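# Bridge three sticks over the blue disc on posts

## Task

Place all three sticks so that, for each one, the line running along its middle from one end to the other crosses above the blue disc painted on the table. When finished, no stick may be in contact with the table, every post must remain close to its original spot, and the arrangement must hold up without any robot supporting it. Any number of the arms may be used. Finally the grippers must release and the arms must back away. For reference, the arm feet sit on the tabletop (scene frame, metres, heading in degrees counter-clockwise from +x): arm1 at x=+0.62 y=+0.00 z=+0.72 heading +180; arm2 at x=-0.31 y=+0.54 z=+0.72 heading -60; arm3 at x=-0.31 y=-0.54 z=+0.72 heading +60.

## Robot and tools

Robots. There are three identical i2rt Big YAM arms, named arm1, arm2 and arm3. Each has six revolute joints, a two-finger gripper and a wrist camera. With joints 1 and 6 at zero and the hand level and pointing ahead, the wrist camera rides on top of the hand looking toward the fingertips. Reach is roughly 1.0 m from the joint 1 axis. Two fixed room cameras, cam_high and cam_low, also watch the table. Loose objects can occasionally get nudged by an outside disturbance.

Frames. Everything shares one scene frame with its origin on the floor and +z upward. The 'hand' point lies halfway between the fingertips; its z axis runs along the fingers and its y axis is the direction in which the fingers open and close. Arm feet are at the positions given in the task; at joint1 = 0 each arm extends in its foot's heading.

execute_actions. Argument 'actions' is a list holding exactly one action object, or an empty list (which only reports state and images). The action object is keyed by robot name ("arm1", "arm2", "arm3"); each name maps to {"joints": {...}}. Inside 'joints' you give absolute target values, not offsets, per joint name, so each arm has its own separate set. Arms and joints left out keep whatever target they last had and may still be pushing. All motions in one action begin at once but may finish at different moments, and because joints move at different rates the hand can sweep a wide path. Optional 'cameras' lists which images to return (arm1_cam_wrist, arm2_cam_wrist, arm3_cam_wrist, cam_high, cam_low, or all); omitted, null or ["all"] gives every camera, [] gives none. An unknown key, camera or out-of-range number rejects the whole call and nothing moves.

Joint values (radians unless noted, with the tolerance counted as reached):
- joint1_rad -2.879 to 2.879 (±0.045): rotates the whole arm about its foot, positive is counter-clockwise seen from above.
- joint2_rad 0 to 3.141 (±0.14): shoulder; 0 has the upper arm roughly level pointing backward, increasing lifts it up and over to the front.
- joint3_rad 0 to 3.019 (±0.09): elbow; 0 is fully folded, increasing opens it.
- joint4_rad -1.692 to 1.57 (±0.055): hand pitch, positive tilts fingers up.
- joint5_rad -1.57 to 1.57 (±0.03): hand yaw, positive swings it toward the arm's right.
- joint6_rad -2.094 to 2.094 (±0.035): hand roll, positive is clockwise when viewed from behind the hand.
- gripper_m 0 to 0.093 metres (±0.003): fingertip gap. Grip force tops out around 50 to 62 N per pad, lower on some units.
Example: {"arm1": {"joints": {"gripper_m": 0.05}}, "arm2": {"joints": {"joint1_rad": 0.3}}}.

Results. Each call returns every robot's state, including joint_positions, plus one image per requested camera; the 'pictures' line gives the image order. joint_status reports how each commanded joint ended: reached; 'off_target' (resting elsewhere, possibly still pressing); 'contact_stop' or 'time_out' (target dropped, holding in place, though a timed-out joint may keep a nearby target at most 0.375, 0.375, 0.113, 0.225, 0.075, 0.3 rad away for joints 1 to 6 and keep pushing); 'not_followed' (a safety check blocked the arm's targets, usually with a 'cause:' line; the gripper part still runs, and blocked targets may be retried on later actions until replaced or the path clears). on_its_own lists joints acting without a command in this call; 'held at' is the target, not the actual position. To relieve a pushing joint, send it its reported position. Very small target changes may not move a joint. A load-bearing joint can sag after a stop. If a result reports a stop, any later motion, wait or finish calls in that same reply are skipped.

wait: 'seconds' from 0 to 10; commands nothing new, lets the simulation run, and returns state and images like an empty action.

zoom_image: 'camera' (one of the five names) and 'region' [x0, y0, x1, y1] in pixels of that camera's most recent full image, origin top-left, at most 504 by 504. Wrist images are 616x616 fisheye; room images are 504x504.

finished_scene: 'scene' is the number of the scene being ended. It is final; the robots first hold the last command, and the result says whether the goal was met and gives the following task. The goal must already be true and stable. Replying without any tool call ends everything.

Cautions. The arms do not stop on contact; they keep pressing and can press hard. Sustained pushing or holding loads heats motors: a MOTOR HOT line appears from 85 °C, and at 100 °C an OVER-TEMPERATURE FAULT drops that arm and its gripper until cooled, with its unfinished keys marked 'limit_stop_at_motor_heat' (resend targets afterward). Robots thinking time still counts for heating, since the robot holds its last command meanwhile. Two robots pressing hard on each other ends the run; a hard collision can too. The self- and inter-arm collision check can be late and ignores fingers, gripper housings and wrist cameras, and no state line reports arm-to-arm contact. Objects touching robots do not count as robot contact. Arms do not wait for one another. Avoid dropping, slamming or slipping sticks, knocking posts, and pushing anything off the work area, which ends the scene.

Each tool is called in YAML: its name, and indented under it one key for each argument.

## Session

I'll start by looking at the current state of the scene.

execute_actions:
  actions: []

Scene clock: 0.00 s.
Motor temperatures (°C, as the motors report them): arm1=[28 26 30 30 29 28] | arm2=[28 29 28 30 27 27] | arm3=[28 31 28 27 28 28]
arm1.joint_positions: joint1_rad=-0.338 joint2_rad=+0.578 joint3_rad=+1.381 joint4_rad=-1.541 joint5_rad=-0.038 joint6_rad=-0.032 gripper_m=+0.094
arm1.joint_status: not commanded
arm1.hand: x=+0.4350 y=+0.0447 z=+1.2360 quat_wxyz=(+0.058, -0.908, +0.116, +0.399) (m; scene frame)
arm2.joint_positions: joint1_rad=-0.043 joint2_rad=+0.483 joint3_rad=+1.426 joint4_rad=-1.346 joint5_rad=-0.246 joint6_rad=+0.210 gripper_m=+0.094
arm2.joint_status: not commanded
arm2.hand: x=-0.1983 y=+0.4025 z=+1.3982 quat_wxyz=(-0.537, -0.449, -0.702, +0.132) (m; scene frame)
arm3.joint_positions: joint1_rad=+0.013 joint2_rad=+0.515 joint3_rad=+1.405 joint4_rad=-1.523 joint5_rad=-0.221 joint6_rad=-0.233 gripper_m=+0.095
arm3.joint_status: not commanded
arm3.hand: x=-0.2594 y=-0.3742 z=+1.3278 quat_wxyz=(-0.367, +0.574, -0.680, -0.270) (m; scene frame)
pictures: arm1_cam_wrist, arm2_cam_wrist, arm3_cam_wrist, cam_high, cam_low
Images, in order (width x height): arm1_cam_wrist 616x616, arm2_cam_wrist 616x616, arm3_cam_wrist 616x616, cam_high 504x504, cam_low 504x504.

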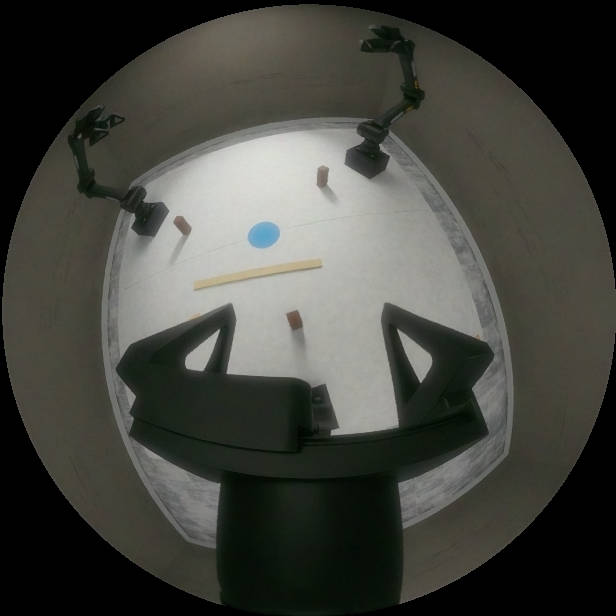

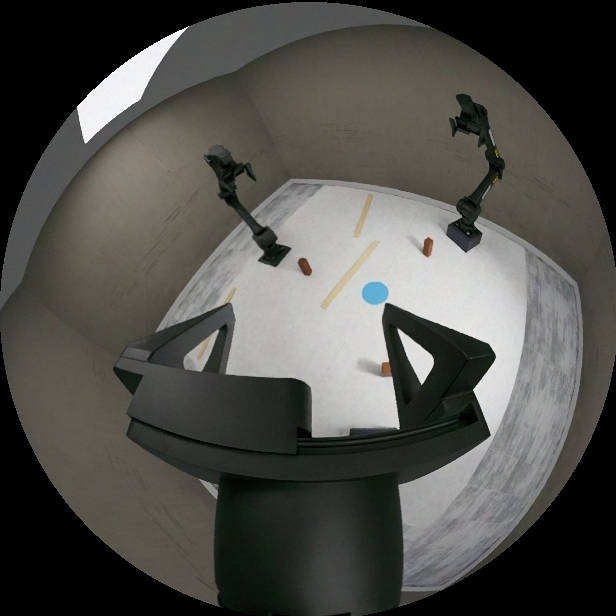

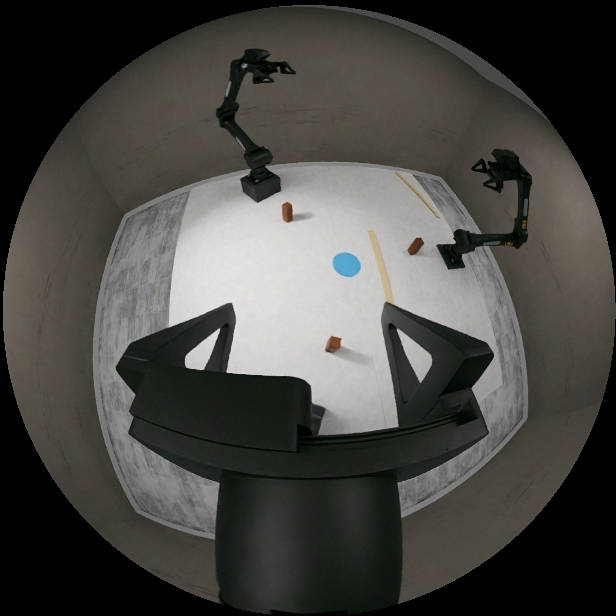

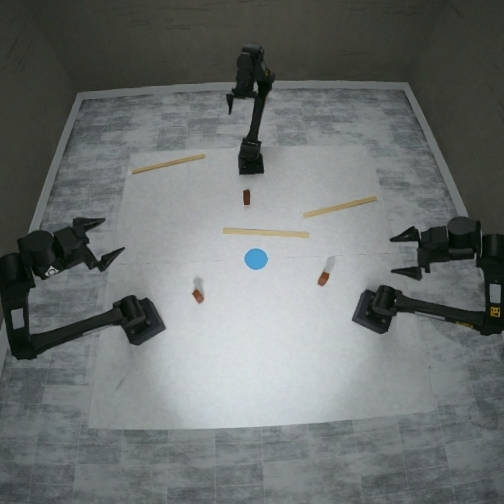

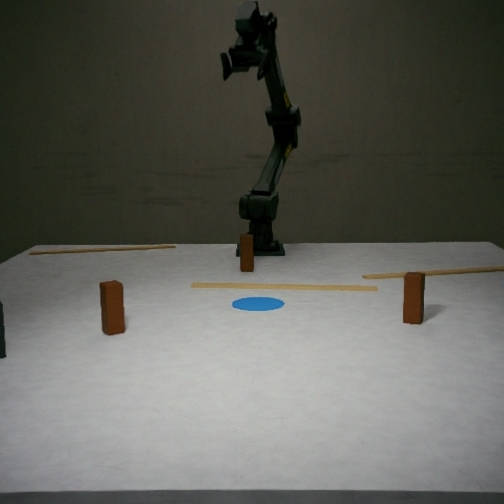

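zoom_image:
  camera: "cam_high"
  region: [100, 130, 420, 370]

zoom_image:
  camera: "cam_low"
  region: [0, 200, 504, 360]

Region (100, 130, 420, 370) of cam_high's 504x504 image, scaled by 1.575, with more detail than that image has; it fills the top 378 rows of this view, and the rest is white.

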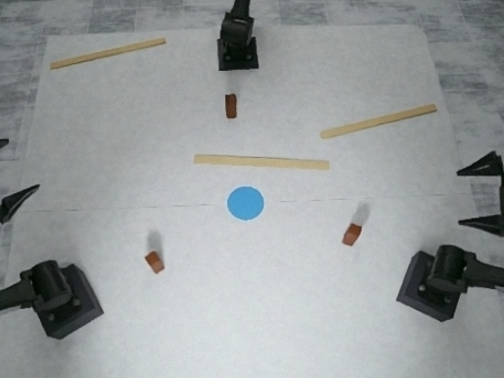

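Region (0, 200, 504, 360) of cam_low's 504x504 image, scaled by 1.000; it fills the top 160 rows of this view, and the rest is white.

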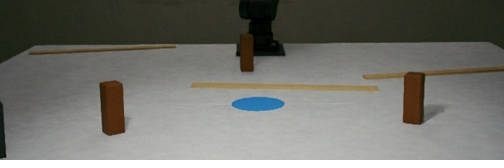

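execute_actions:
  actions:
    - {"arm1": {"joints": {"joint1_rad": 0, "joint5_rad": 0, "joint6_rad": 0}}, "arm2": {"joints": {"joint1_rad": 0, "joint5_rad": 0, "joint6_rad": 0}}, "arm3": {"joints": {"joint1_rad": 0, "joint5_rad": 0, "joint6_rad": 0}}}
  cameras: []

Scene clock: 29.07 s.
Motor temperatures (°C, as the motors report them): arm1=[28 26 35 31 29 28] | arm2=[28 29 33 30 27 27] | arm3=[28 31 32 27 28 28]
arm1.joint_positions: joint1_rad=-0.010 joint2_rad=+0.578 joint3_rad=+1.381 joint4_rad=-1.541 joint5_rad=-0.001 joint6_rad=-0.012 gripper_m=+0.094
arm1.joint_status: all done
arm1.hand: x=+0.4278 y=-0.0104 z=+1.2351 quat_wxyz=(+0.004, -0.916, -0.017, +0.401) (m; scene frame)
arm2.joint_positions: joint1_rad=-0.005 joint2_rad=+0.483 joint3_rad=+1.426 joint4_rad=-1.346 joint5_rad=-0.003 joint6_rad=+0.013 gripper_m=+0.094
arm2.joint_status: all done
arm2.hand: x=-0.2270 y=+0.3821 z=+1.3958 quat_wxyz=(-0.478, -0.424, -0.722, +0.265) (m; scene frame)
arm3.joint_positions: joint1_rad=+0.009 joint2_rad=+0.515 joint3_rad=+1.405 joint4_rad=-1.523 joint5_rad=-0.005 joint6_rad=-0.011 gripper_m=+0.095
arm3.joint_status: all done
arm3.hand: x=-0.2250 y=-0.3897 z=+1.3251 quat_wxyz=(-0.386, +0.455, -0.770, -0.226) (m; scene frame)
pictures: none
No camera images: the call's "cameras" was empty. Leave "cameras" out to get every camera's image.

execute_actions:
  actions:
    - {"arm1": {"joints": {"joint4_rad": -0.7}}, "arm2": {"joints": {"joint3_rad": 0.8}}, "arm3": {"joints": {"joint2_rad": 1.2}}}
  cameras: []

execute_actions:
  actions:
    - {"arm1": {"joints": {"joint3_rad": 0.7}}, "arm2": {"joints": {"joint4_rad": -0.5}}, "arm3": {"joints": {"joint4_rad": -0.8}}}
  cameras: []

execute_actions:
  actions:
    - {"arm1": {"joints": {"joint2_rad": 0.05, "joint4_rad": -0.7}}, "arm2": {"joints": {"joint2_rad": 0.05}}, "arm3": {"joints": {"joint3_rad": 0.9}}}
  cameras: []

Scene clock: 32.17 s.
Motor temperatures (°C, as the motors report them): arm1=[28 26 35 31 29 28] | arm2=[28 29 33 30 27 27] | arm3=[28 31 32 27 28 28]
arm1.joint_positions: joint1_rad=-0.010 joint2_rad=+0.578 joint3_rad=+1.381 joint4_rad=-0.726 joint5_rad=-0.001 joint6_rad=-0.012 gripper_m=+0.094
arm1.joint_status: all done
arm1.hand: x=+0.3632 y=-0.0141 z=+1.4189 quat_wxyz=(+0.002, -0.682, -0.016, +0.731) (m; scene frame)
arm2.joint_positions: joint1_rad=-0.005 joint2_rad=+0.486 joint3_rad=+0.807 joint4_rad=-1.346 joint5_rad=-0.003 joint6_rad=+0.013 gripper_m=+0.094
arm2.joint_status: all done
arm2.hand: x=-0.2059 y=+0.3520 z=+1.0938 quat_wxyz=(-0.232, -0.487, -0.832, +0.125) (m; scene frame)
arm3.joint_positions: joint1_rad=+0.009 joint2_rad=+1.207 joint3_rad=+1.405 joint4_rad=-1.523 joint5_rad=-0.005 joint6_rad=-0.011 gripper_m=+0.095
arm3.joint_status: all done
arm3.hand: x=-0.1179 y=-0.1990 z=+1.1404 quat_wxyz=(-0.100, +0.505, -0.855, -0.062) (m; scene frame)
pictures: none
No camera images: the call's "cameras" was empty. Leave "cameras" out to get every camera's image.

Scene clock: 33.67 s.
Motor temperatures (°C, as the motors report them): arm1=[28 26 35 31 29 28] | arm2=[28 29 33 30 27 27] | arm3=[28 31 32 27 28 28]
arm1.joint_positions: joint1_rad=-0.010 joint2_rad=+0.583 joint3_rad=+0.701 joint4_rad=-0.711 joint5_rad=-0.001 joint6_rad=-0.012 gripper_m=+0.094
arm1.joint_status: all done
arm1.hand: x=+0.2919 y=-0.0101 z=+1.0335 quat_wxyz=(+0.004, -0.884, -0.017, +0.466) (m; scene frame)
arm2.joint_positions: joint1_rad=-0.005 joint2_rad=+0.486 joint3_rad=+0.807 joint4_rad=-0.521 joint5_rad=-0.003 joint6_rad=+0.013 gripper_m=+0.094
arm2.joint_status: all done
arm2.hand: x=-0.1494 y=+0.2513 z=+1.2536 quat_wxyz=(-0.549, -0.395, -0.670, +0.306) (m; scene frame)
arm3.joint_positions: joint1_rad=+0.009 joint2_rad=+1.207 joint3_rad=+1.405 joint4_rad=-0.825 joint5_rad=-0.005 joint6_rad=-0.010 gripper_m=+0.095
arm3.joint_status: all done
arm3.hand: x=-0.0485 y=-0.0771 z=+1.2329 quat_wxyz=(-0.388, +0.454, -0.769, -0.228) (m; scene frame)
pictures: none
No camera images: the call's "cameras" was empty. Leave "cameras" out to get every camera's image.

Scene clock: 34.97 s.
Motor temperatures (°C, as the motors report them): arm1=[28 26 35 31 29 28] | arm2=[28 29 33 30 27 27] | arm3=[28 31 33 27 28 28]
arm1.joint_positions: joint1_rad=-0.010 joint2_rad=+0.042 joint3_rad=+0.701 joint4_rad=-0.711 joint5_rad=-0.001 joint6_rad=-0.012 gripper_m=+0.094
arm1.joint_status: all done
arm1.hand: x=+0.4232 y=-0.0095 z=+1.1665 quat_wxyz=(+0.002, -0.728, -0.016, +0.686) (m; scene frame)
arm2.joint_positions: joint1_rad=-0.005 joint2_rad=+0.041 joint3_rad=+0.807 joint4_rad=-0.514 joint5_rad=-0.003 joint6_rad=+0.013 gripper_m=+0.094
arm2.joint_status: all done
arm2.hand: x=-0.2313 y=+0.3903 z=+1.3565 quat_wxyz=(-0.686, -0.314, -0.532, +0.385) (m; scene frame)
arm3.joint_positions: joint1_rad=+0.009 joint2_rad=+1.209 joint3_rad=+0.891 joint4_rad=-0.812 joint5_rad=-0.005 joint6_rad=-0.010 gripper_m=+0.095
arm3.joint_status: all done
arm3.hand: x=-0.1027 y=-0.1710 z=+0.9614 quat_wxyz=(-0.182, +0.497, -0.841, -0.110) (m; scene frame)
pictures: none
No camera images: the call's "cameras" was empty. Leave "cameras" out to get every camera's image.

execute_actions:
  actions:
    - {"arm1": {"joints": {"joint1_rad": -0.15, "joint2_rad": 1.047, "joint3_rad": 0.845, "joint4_rad": -1.36}}, "arm2": {"joints": {"joint1_rad": -0.072, "joint2_rad": 1.19, "joint3_rad": 0.709, "joint4_rad": -1.076}}, "arm3": {"joints": {"joint1_rad": -0.196, "joint2_rad": 1.157, "joint3_rad": 0.74, "joint4_rad": -1.143}}}

Scene clock: 88.40 s.
Motor temperatures (°C, as the motors report them): arm1=[28 26 36 31 29 28] | arm2=[28 30 33 30 27 27] | arm3=[28 31 35 27 28 28]
arm1.joint_positions: joint1_rad=-0.143 joint2_rad=+1.050 joint3_rad=+0.811 joint4_rad=-1.346 joint5_rad=-0.001 joint6_rad=-0.012 gripper_m=+0.094
arm1.joint_status: all done
arm1.hand: x=+0.3608 y=+0.0277 z=+0.8881 quat_wxyz=(+0.006, -0.999, +0.051, -0.010) (m; scene frame)
arm2.joint_positions: joint1_rad=-0.070 joint2_rad=+1.187 joint3_rad=+0.717 joint4_rad=-1.066 joint5_rad=-0.002 joint6_rad=+0.013 gripper_m=+0.094
arm2.joint_status: all done
arm2.hand: x=-0.1803 y=+0.2740 z=+0.9035 quat_wxyz=(-0.013, -0.532, -0.847, +0.001) (m; scene frame)
arm3.joint_positions: joint1_rad=-0.197 joint2_rad=+1.157 joint3_rad=+0.727 joint4_rad=-1.129 joint5_rad=-0.002 joint6_rad=-0.010 gripper_m=+0.095
arm3.joint_status: all done
arm3.hand: x=-0.1232 y=-0.3245 z=+0.8956 quat_wxyz=(+0.001, +0.417, -0.909, -0.001) (m; scene frame)
pictures: arm1_cam_wrist, arm2_cam_wrist, arm3_cam_wrist, cam_high, cam_low
Images, in order (width x height): arm1_cam_wrist 616x616, arm2_cam_wrist 616x616, arm3_cam_wrist 616x616, cam_high 504x504, cam_low 504x504.

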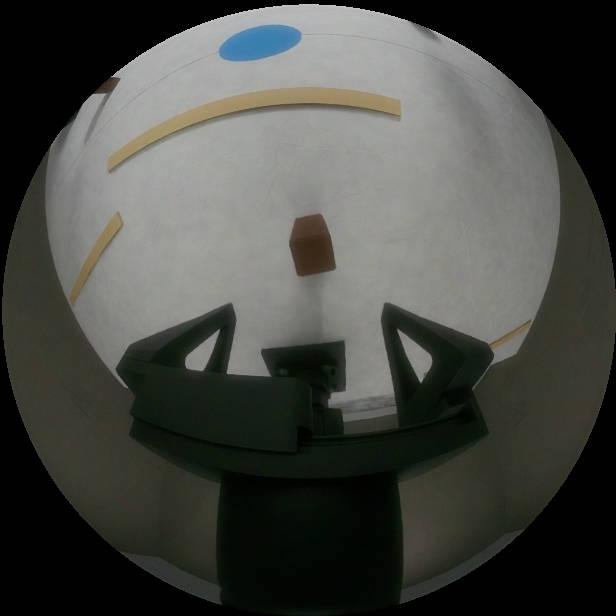

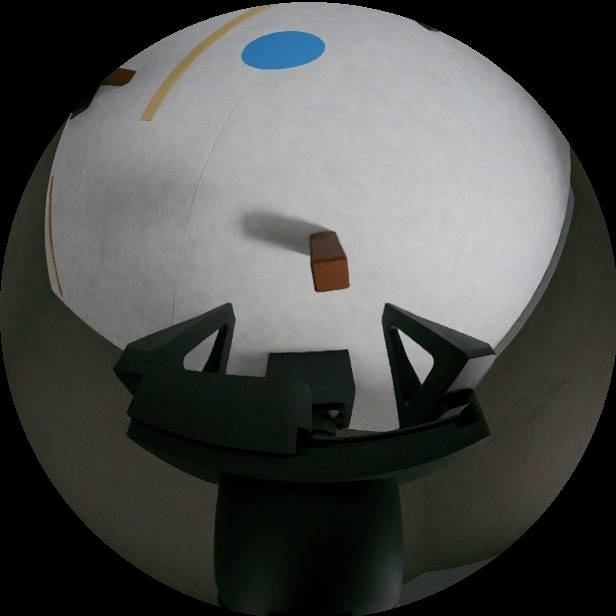

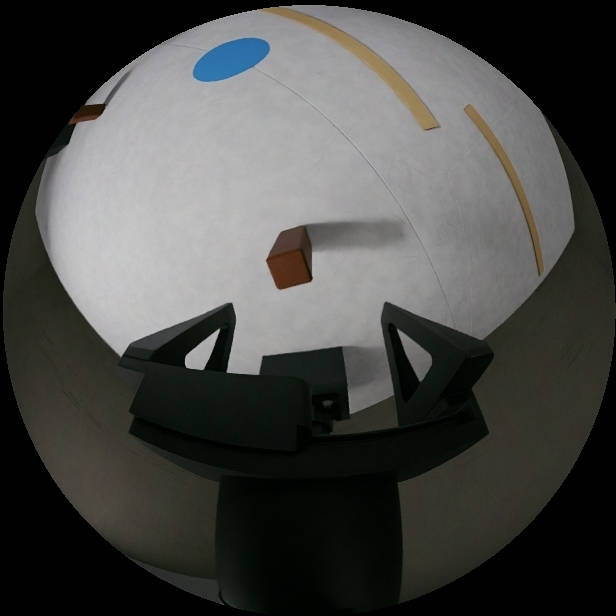

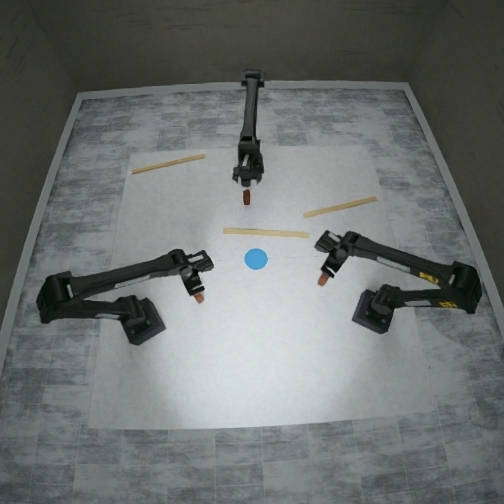

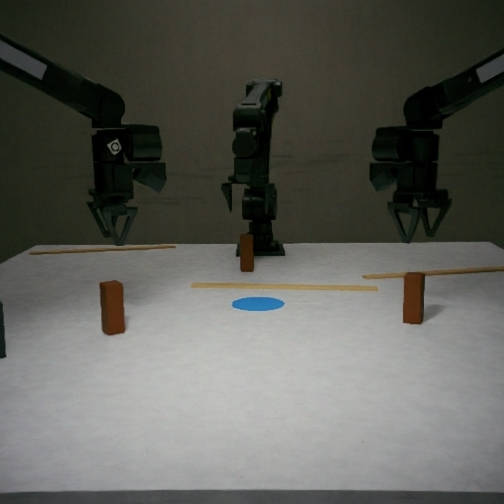

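zoom_image:
  camera: "arm1_cam_wrist"
  region: [200, 180, 420, 400]

zoom_image:
  camera: "arm2_cam_wrist"
  region: [200, 180, 420, 400]

zoom_image:
  camera: "arm3_cam_wrist"
  region: [200, 180, 420, 400]

Region (200, 180, 420, 400) of arm1_cam_wrist's 616x616 image, scaled by 2.291, with more detail than that image has.

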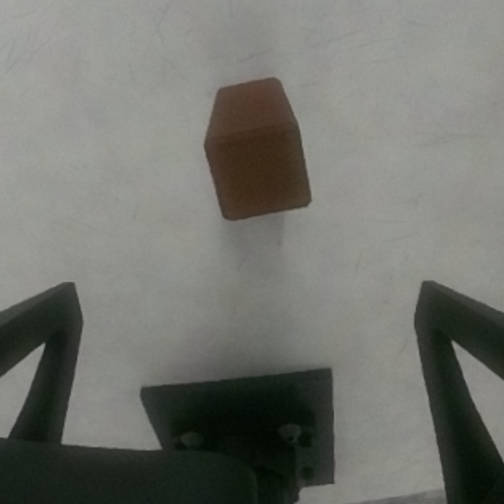

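Region (200, 180, 420, 400) of arm2_cam_wrist's 616x616 image, scaled by 2.291, with more detail than that image has.

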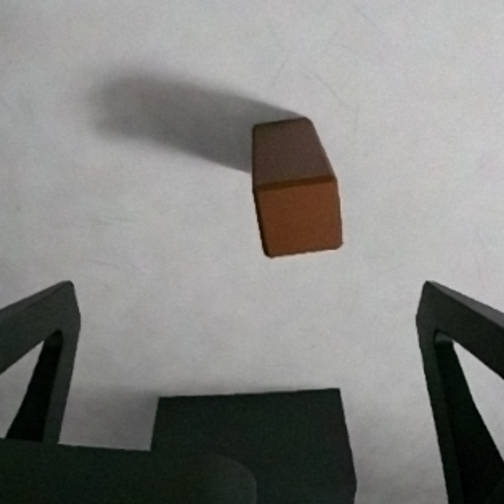

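Region (200, 180, 420, 400) of arm3_cam_wrist's 616x616 image, scaled by 2.291, with more detail than that image has.

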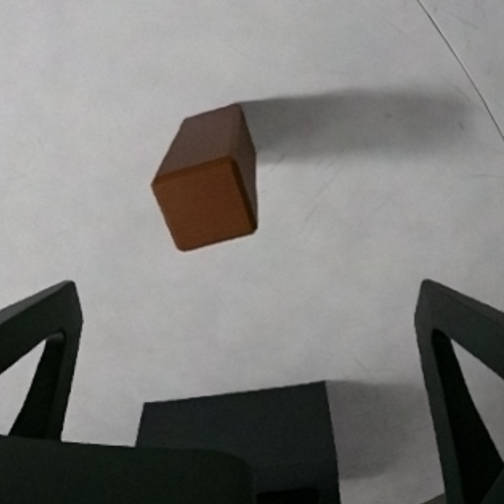

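zoom_image:
  camera: "cam_low"
  region: [190, 170, 320, 300]

zoom_image:
  camera: "cam_low"
  region: [40, 190, 200, 350]

zoom_image:
  camera: "cam_low"
  region: [340, 190, 500, 350]

Region (190, 170, 320, 300) of cam_low's 504x504 image, scaled by 3.877, with more detail than that image has.

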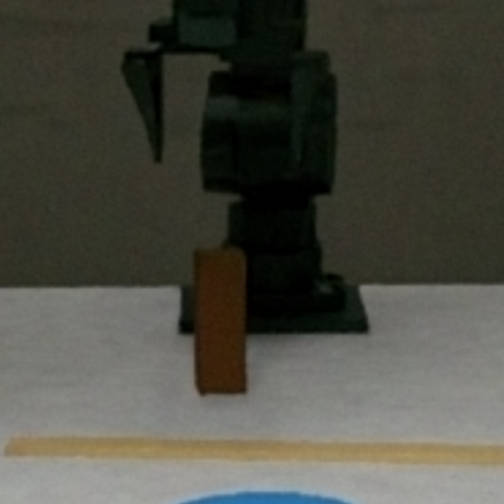

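Region (40, 190, 200, 350) of cam_low's 504x504 image, scaled by 3.150, with more detail than that image has.

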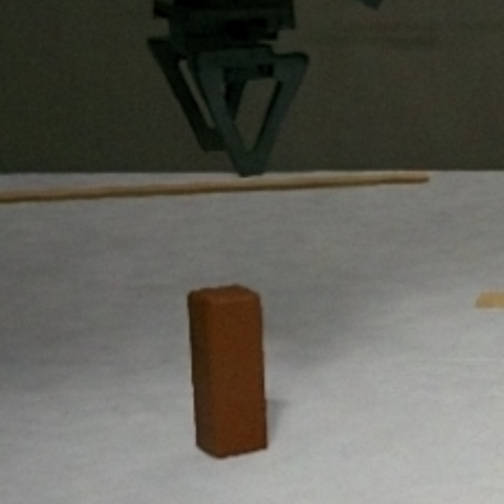

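Region (340, 190, 500, 350) of cam_low's 504x504 image, scaled by 3.150, with more detail than that image has.

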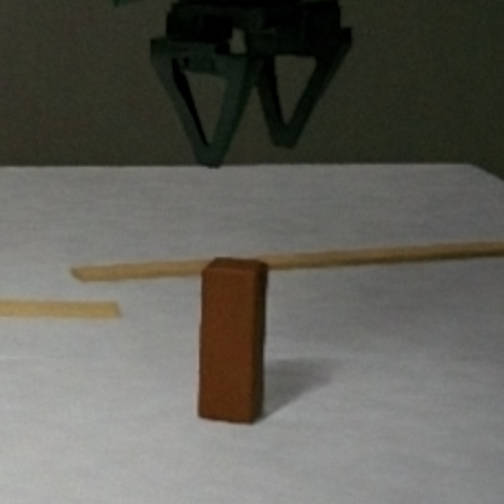

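execute_actions:
  actions:
    - {"arm1": {"joints": {"joint1_rad": -1.738, "joint3_rad": 1.07, "joint4_rad": -1.01, "joint6_rad": -0.345}}, "arm2": {"joints": {"joint1_rad": 0.206, "joint3_rad": 2.05, "joint4_rad": -1.25, "joint6_rad": 0.848}}, "arm3": {"joints": {"joint1_rad": -0.85, "joint3_rad": 1.64, "joint4_rad": -1.065, "joint6_rad": 1.54}}}
  cameras: []

execute_actions:
  actions:
    - {"arm1": {"joints": {"joint2_rad": 1.565}}, "arm2": {"joints": {"joint2_rad": 2.33}}, "arm3": {"joints": {"joint2_rad": 2.07}}}

Scene clock: 132.53 s.
Motor temperatures (°C, as the motors report them): arm1=[28 26 40 31 29 28] | arm2=[28 30 35 30 27 27] | arm3=[28 31 36 27 28 28]
arm1.joint_positions: joint1_rad=-1.733 joint2_rad=+1.051 joint3_rad=+1.032 joint4_rad=-1.026 joint5_rad=+0.001 joint6_rad=-0.333 gripper_m=+0.094
arm1.joint_status: all done
arm1.hand: x=+0.6720 y=+0.3904 z=+1.0115 quat_wxyz=(+0.229, -0.746, +0.610, +0.138) (m; scene frame)
arm2.joint_positions: joint1_rad=+0.209 joint2_rad=+1.185 joint3_rad=+2.007 joint4_rad=-1.243 joint5_rad=+0.000 joint6_rad=+0.835 gripper_m=+0.094
arm2.joint_status: all done
arm2.hand: x=-0.0247 y=+0.2108 z=+1.5007 quat_wxyz=(-0.540, -0.625, -0.564, -0.007) (m; scene frame)
arm3.joint_positions: joint1_rad=-0.851 joint2_rad=+1.152 joint3_rad=+1.597 joint4_rad=-1.077 joint5_rad=-0.002 joint6_rad=+1.529 gripper_m=+0.095
arm3.joint_status: all done
arm3.hand: x=+0.1585 y=-0.4408 z=+1.3176 quat_wxyz=(-0.293, -0.551, -0.704, -0.339) (m; scene frame)
pictures: none
No camera images: the call's "cameras" was empty. Leave "cameras" out to get every camera's image.

Scene clock: 134.20 s.
Motor temperatures (°C, as the motors report them): arm1=[28 26 40 31 29 28] | arm2=[28 30 35 30 27 27] | arm3=[28 32 36 27 28 28]
arm1.joint_positions: joint1_rad=-1.733 joint2_rad=+1.577 joint3_rad=+1.032 joint4_rad=-1.025 joint5_rad=+0.001 joint6_rad=-0.333 gripper_m=+0.094
arm1.joint_status: all done
arm1.hand: x=+0.6762 y=+0.4141 z=+0.8039 quat_wxyz=(+0.008, -0.774, +0.633, +0.002) (m; scene frame)
arm2.joint_positions: joint1_rad=+0.209 joint2_rad=+2.353 joint3_rad=+2.034 joint4_rad=-1.243 joint5_rad=+0.000 joint6_rad=+0.836 gripper_m=+0.094
arm2.joint_status: all done
arm2.hand: x=+0.1626 y=+0.0187 z=+0.7977 quat_wxyz=(+0.001, -0.740, -0.672, -0.007) (m; scene frame)
arm3.joint_positions: joint1_rad=-0.851 joint2_rad=+2.086 joint3_rad=+1.616 joint4_rad=-1.075 joint5_rad=-0.002 joint6_rad=+1.530 gripper_m=+0.095
arm3.joint_status: all done
arm3.hand: x=+0.2924 y=-0.4172 z=+0.8010 quat_wxyz=(-0.007, -0.618, -0.786, -0.004) (m; scene frame)
pictures: arm1_cam_wrist, arm2_cam_wrist, arm3_cam_wrist, cam_high, cam_low
Images, in order (width x height): arm1_cam_wrist 616x616, arm2_cam_wrist 616x616, arm3_cam_wrist 616x616, cam_high 504x504, cam_low 504x504.

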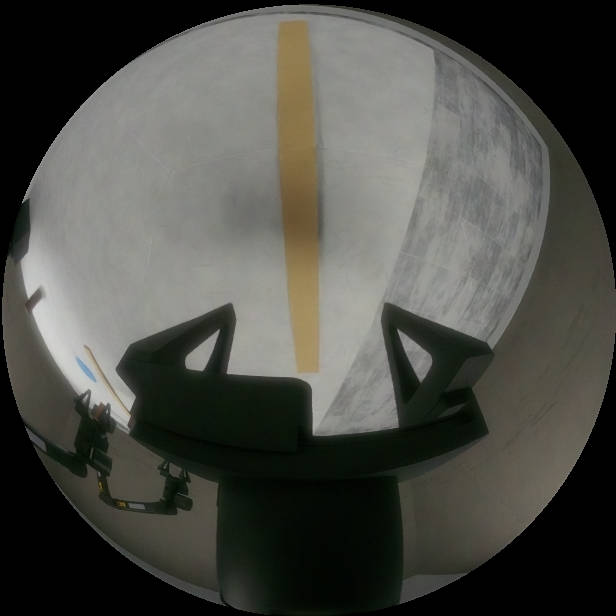

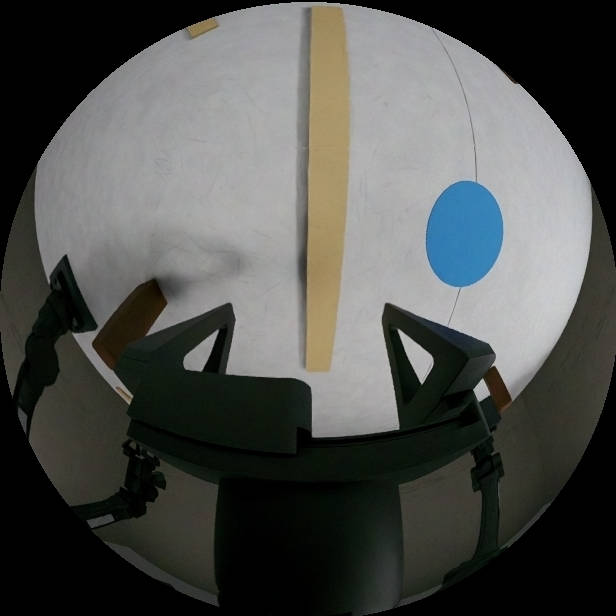

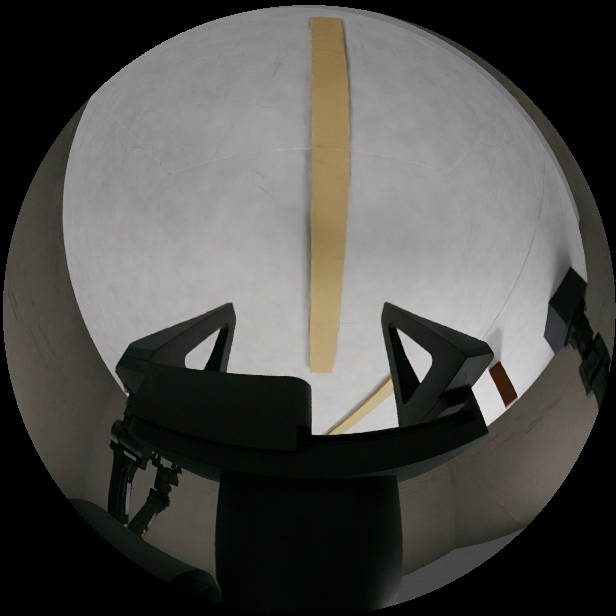

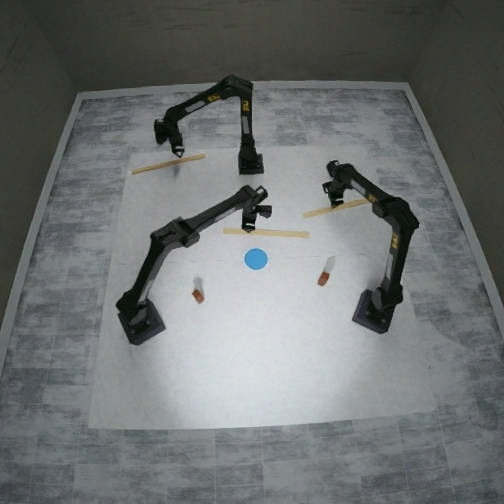

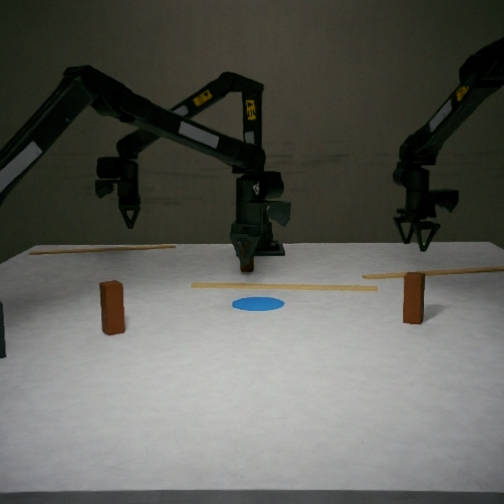

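execute_actions:
  actions:
    - {"arm1": {"joints": {"joint1_rad": -1.715, "joint2_rad": 1.682, "joint3_rad": 0.965, "joint4_rad": -0.832, "joint6_rad": -0.375}}, "arm2": {"joints": {"joint1_rad": 0.192, "joint2_rad": 2.376, "joint3_rad": 1.945, "joint4_rad": -1.085}}, "arm3": {"joints": {"joint2_rad": 2.13, "joint3_rad": 1.522, "joint4_rad": -0.915}}}

Scene clock: 166.37 s.
Motor temperatures (°C, as the motors report them): arm1=[28 28 40 31 29 28] | arm2=[28 38 37 30 27 27] | arm3=[28 35 36 27 28 28]
arm1.joint_positions: joint1_rad=-1.727 joint2_rad=+1.695 joint3_rad=+0.961 joint4_rad=-0.848 joint5_rad=+0.001 joint6_rad=-0.363 gripper_m=+0.094
arm1.joint_status: all done
arm1.hand: x=+0.6738 y=+0.4134 z=+0.7351 quat_wxyz=(+0.003, -0.785, +0.619, -0.001) (m; scene frame)
arm2.joint_positions: joint1_rad=+0.196 joint2_rad=+2.365 joint3_rad=+1.952 joint4_rad=-1.097 joint5_rad=+0.000 joint6_rad=+0.836 gripper_m=+0.094
arm2.joint_status: all done
arm2.hand: x=+0.1577 y=+0.0108 z=+0.7607 quat_wxyz=(-0.026, -0.745, -0.667, -0.006) (m; scene frame)
arm3.joint_positions: joint1_rad=-0.851 joint2_rad=+2.143 joint3_rad=+1.514 joint4_rad=-0.930 joint5_rad=-0.002 joint6_rad=+1.530 gripper_m=+0.095
arm3.joint_status: all done
arm3.hand: x=+0.2737 y=-0.4213 z=+0.7353 quat_wxyz=(-0.002, -0.618, -0.786, +0.001) (m; scene frame)
pictures: arm1_cam_wrist, arm2_cam_wrist, arm3_cam_wrist, cam_high, cam_low
Images, in order (width x height): arm1_cam_wrist 616x616, arm2_cam_wrist 616x616, arm3_cam_wrist 616x616, cam_high 504x504, cam_low 504x504.

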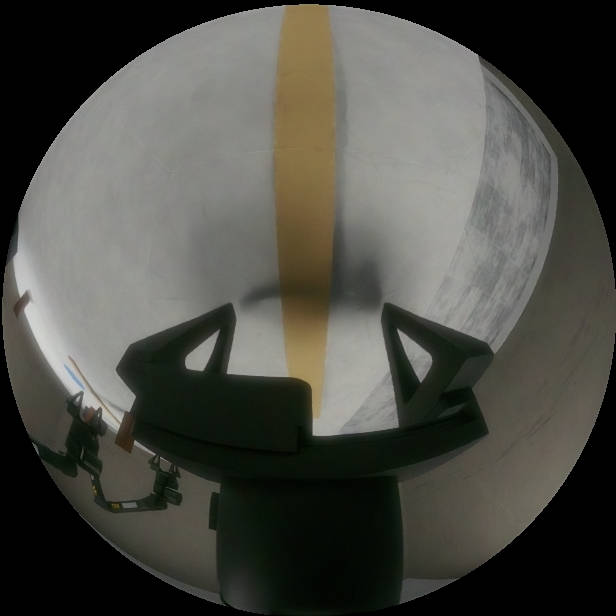

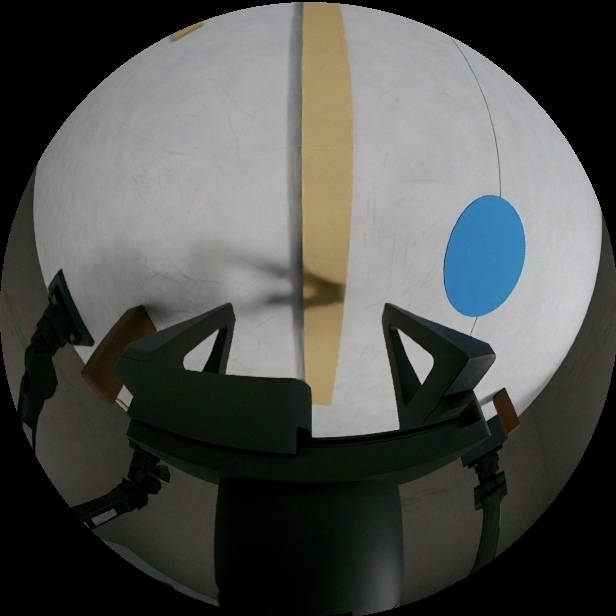

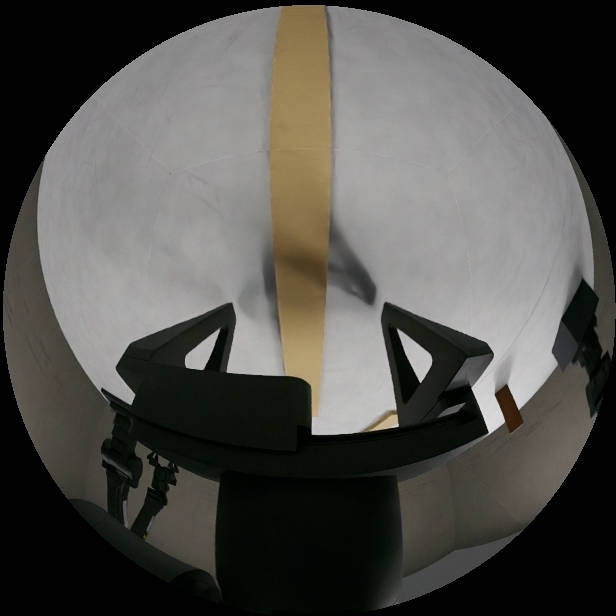

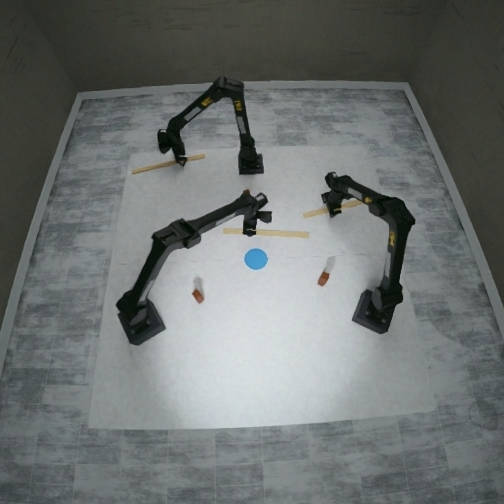

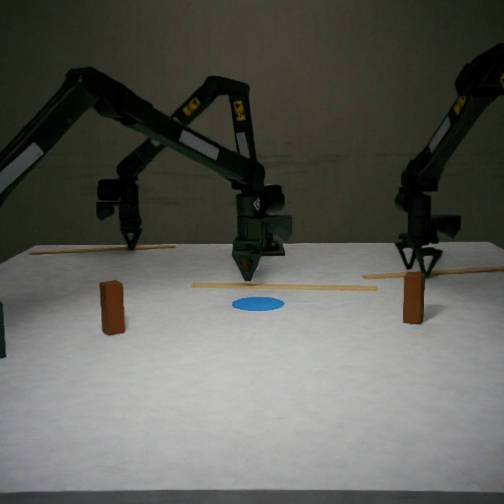

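execute_actions:
  actions:
    - {"arm1": {"joints": {"joint2_rad": 1.708, "joint4_rad": -0.805}}, "arm2": {"joints": {"joint2_rad": 2.4, "joint3_rad": 1.93, "joint4_rad": -1.068}}, "arm3": {"joints": {"joint2_rad": 2.15, "joint4_rad": -0.888}}}
  cameras: ["arm1_cam_wrist", "arm2_cam_wrist", "arm3_cam_wrist", "cam_low"]

Scene clock: 172.60 s.
Motor temperatures (°C, as the motors report them): arm1=[28 28 39 31 29 28] | arm2=[28 38 36 30 27 27] | arm3=[28 35 36 27 28 28]
arm1.joint_positions: joint1_rad=-1.727 joint2_rad=+1.700 joint3_rad=+0.961 joint4_rad=-0.822 joint5_rad=+0.001 joint6_rad=-0.363 gripper_m=+0.094
arm1.joint_status: all done
arm1.hand: x=+0.6746 y=+0.4192 z=+0.7333 quat_wxyz=(+0.012, -0.785, +0.619, +0.004) (m; scene frame)
arm2.joint_positions: joint1_rad=+0.196 joint2_rad=+2.378 joint3_rad=+1.941 joint4_rad=-1.080 joint5_rad=+0.000 joint6_rad=+0.836 gripper_m=+0.094
arm2.joint_status: all done
arm2.hand: x=+0.1558 y=+0.0132 z=+0.7481 quat_wxyz=(-0.022, -0.745, -0.667, -0.006) (m; scene frame)
arm3.joint_positions: joint1_rad=-0.851 joint2_rad=+2.143 joint3_rad=+1.514 joint4_rad=-0.904 joint5_rad=-0.002 joint6_rad=+1.530 gripper_m=+0.095
arm3.joint_status: all done
arm3.hand: x=+0.2800 y=-0.4201 z=+0.7354 quat_wxyz=(-0.011, -0.618, -0.786, -0.009) (m; scene frame)
pictures: arm1_cam_wrist, arm2_cam_wrist, arm3_cam_wrist, cam_low
Images, in order (width x height): arm1_cam_wrist 616x616, arm2_cam_wrist 616x616, arm3_cam_wrist 616x616, cam_low 504x504.

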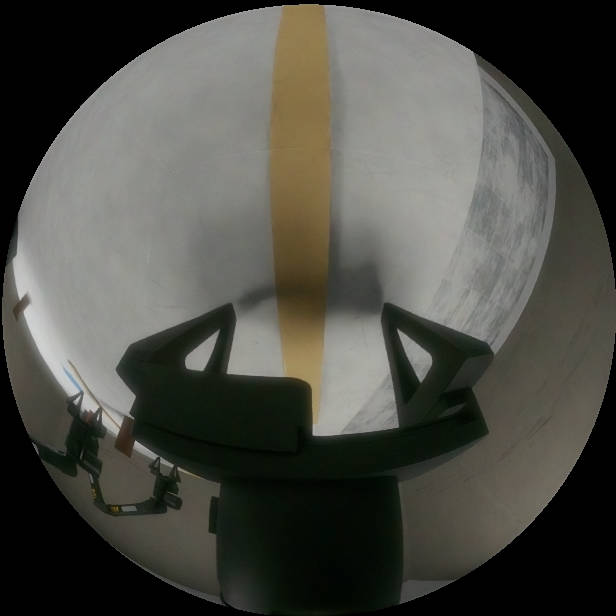

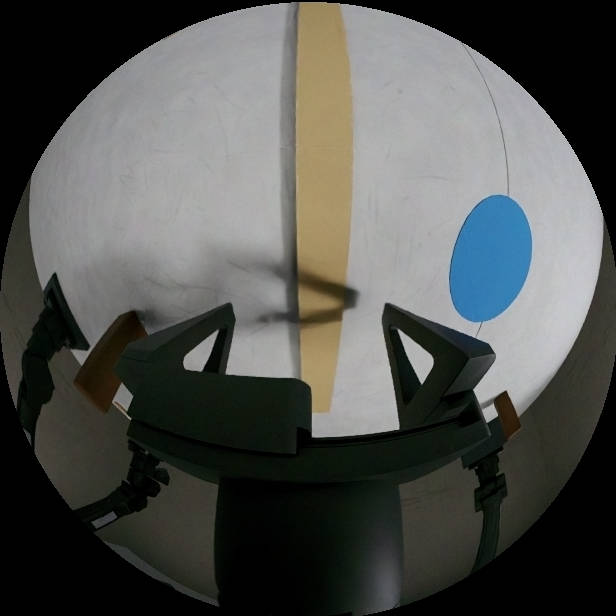

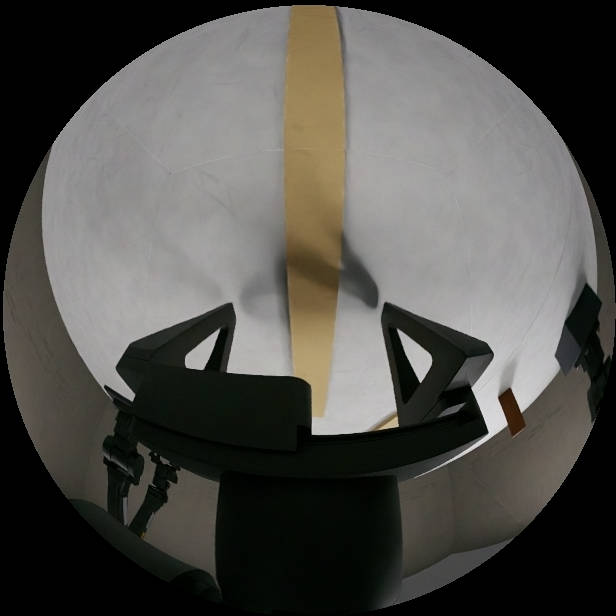

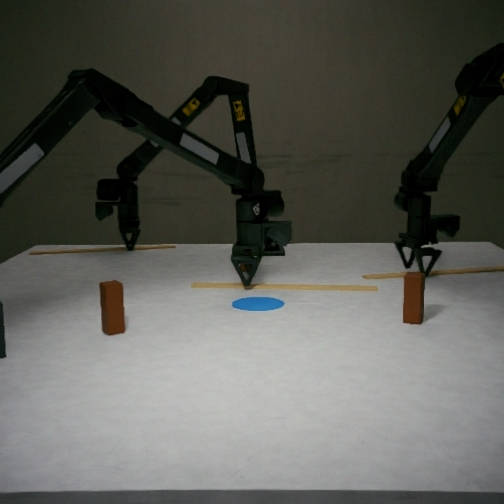

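execute_actions:
  actions:
    - {"arm1": {"joints": {"joint2_rad": 1.733}}, "arm2": {"joints": {"joint2_rad": 2.434}}, "arm3": {"joints": {"joint2_rad": 2.173}}}
  cameras: ["arm1_cam_wrist", "arm2_cam_wrist", "arm3_cam_wrist", "cam_low"]

Scene clock: 174.73 s.
Motor temperatures (°C, as the motors report them): arm1=[28 28 38 31 29 28] | arm2=[28 38 36 30 27 27] | arm3=[28 35 36 27 28 28]
arm1.joint_positions: joint1_rad=-1.727 joint2_rad=+1.710 joint3_rad=+0.961 joint4_rad=-0.821 joint5_rad=-0.001 joint6_rad=-0.365 gripper_m=+0.094
arm1.joint_status: all done
arm1.hand: x=+0.6741 y=+0.4183 z=+0.7294 quat_wxyz=(+0.008, -0.786, +0.619, +0.003) (m; scene frame)
arm2.joint_positions: joint1_rad=+0.196 joint2_rad=+2.399 joint3_rad=+1.941 joint4_rad=-1.077 joint5_rad=+0.001 joint6_rad=+0.836 gripper_m=+0.094
arm2.joint_status: all done
arm2.hand: x=+0.1535 y=+0.0161 z=+0.7337 quat_wxyz=(-0.013, -0.745, -0.667, -0.006) (m; scene frame)
arm3.joint_positions: joint1_rad=-0.851 joint2_rad=+2.152 joint3_rad=+1.514 joint4_rad=-0.903 joint5_rad=-0.002 joint6_rad=+1.530 gripper_m=+0.095
arm3.joint_status: all done
arm3.hand: x=+0.2786 y=-0.4203 z=+0.7299 quat_wxyz=(-0.008, -0.618, -0.786, -0.006) (m; scene frame)
pictures: arm1_cam_wrist, arm2_cam_wrist, arm3_cam_wrist, cam_low
Images, in order (width x height): arm1_cam_wrist 616x616, arm2_cam_wrist 616x616, arm3_cam_wrist 616x616, cam_low 504x504.

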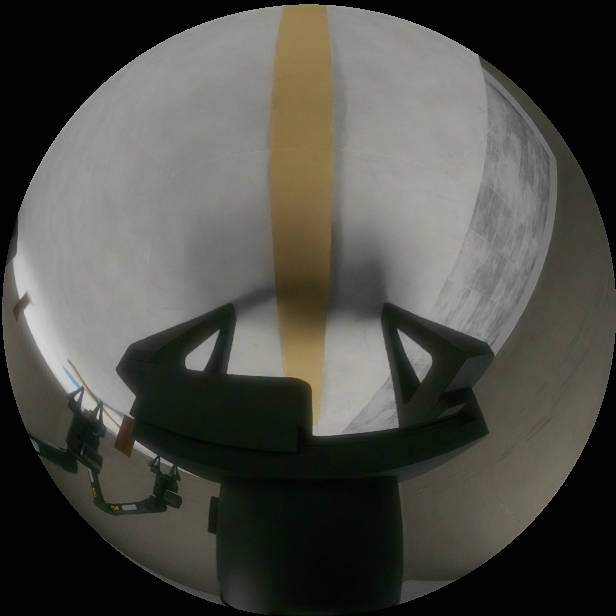

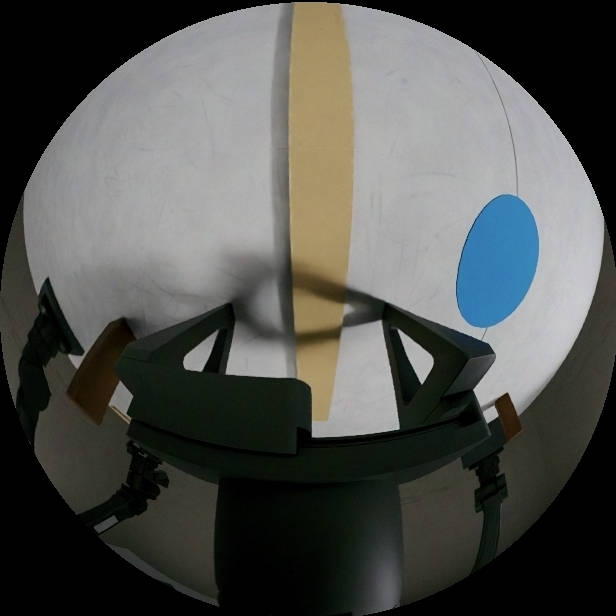

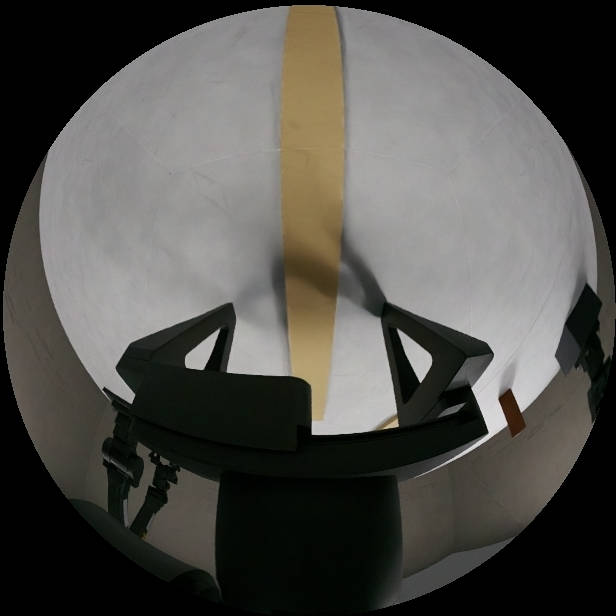

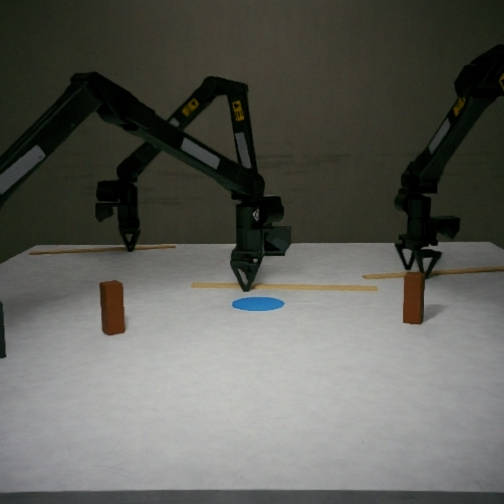

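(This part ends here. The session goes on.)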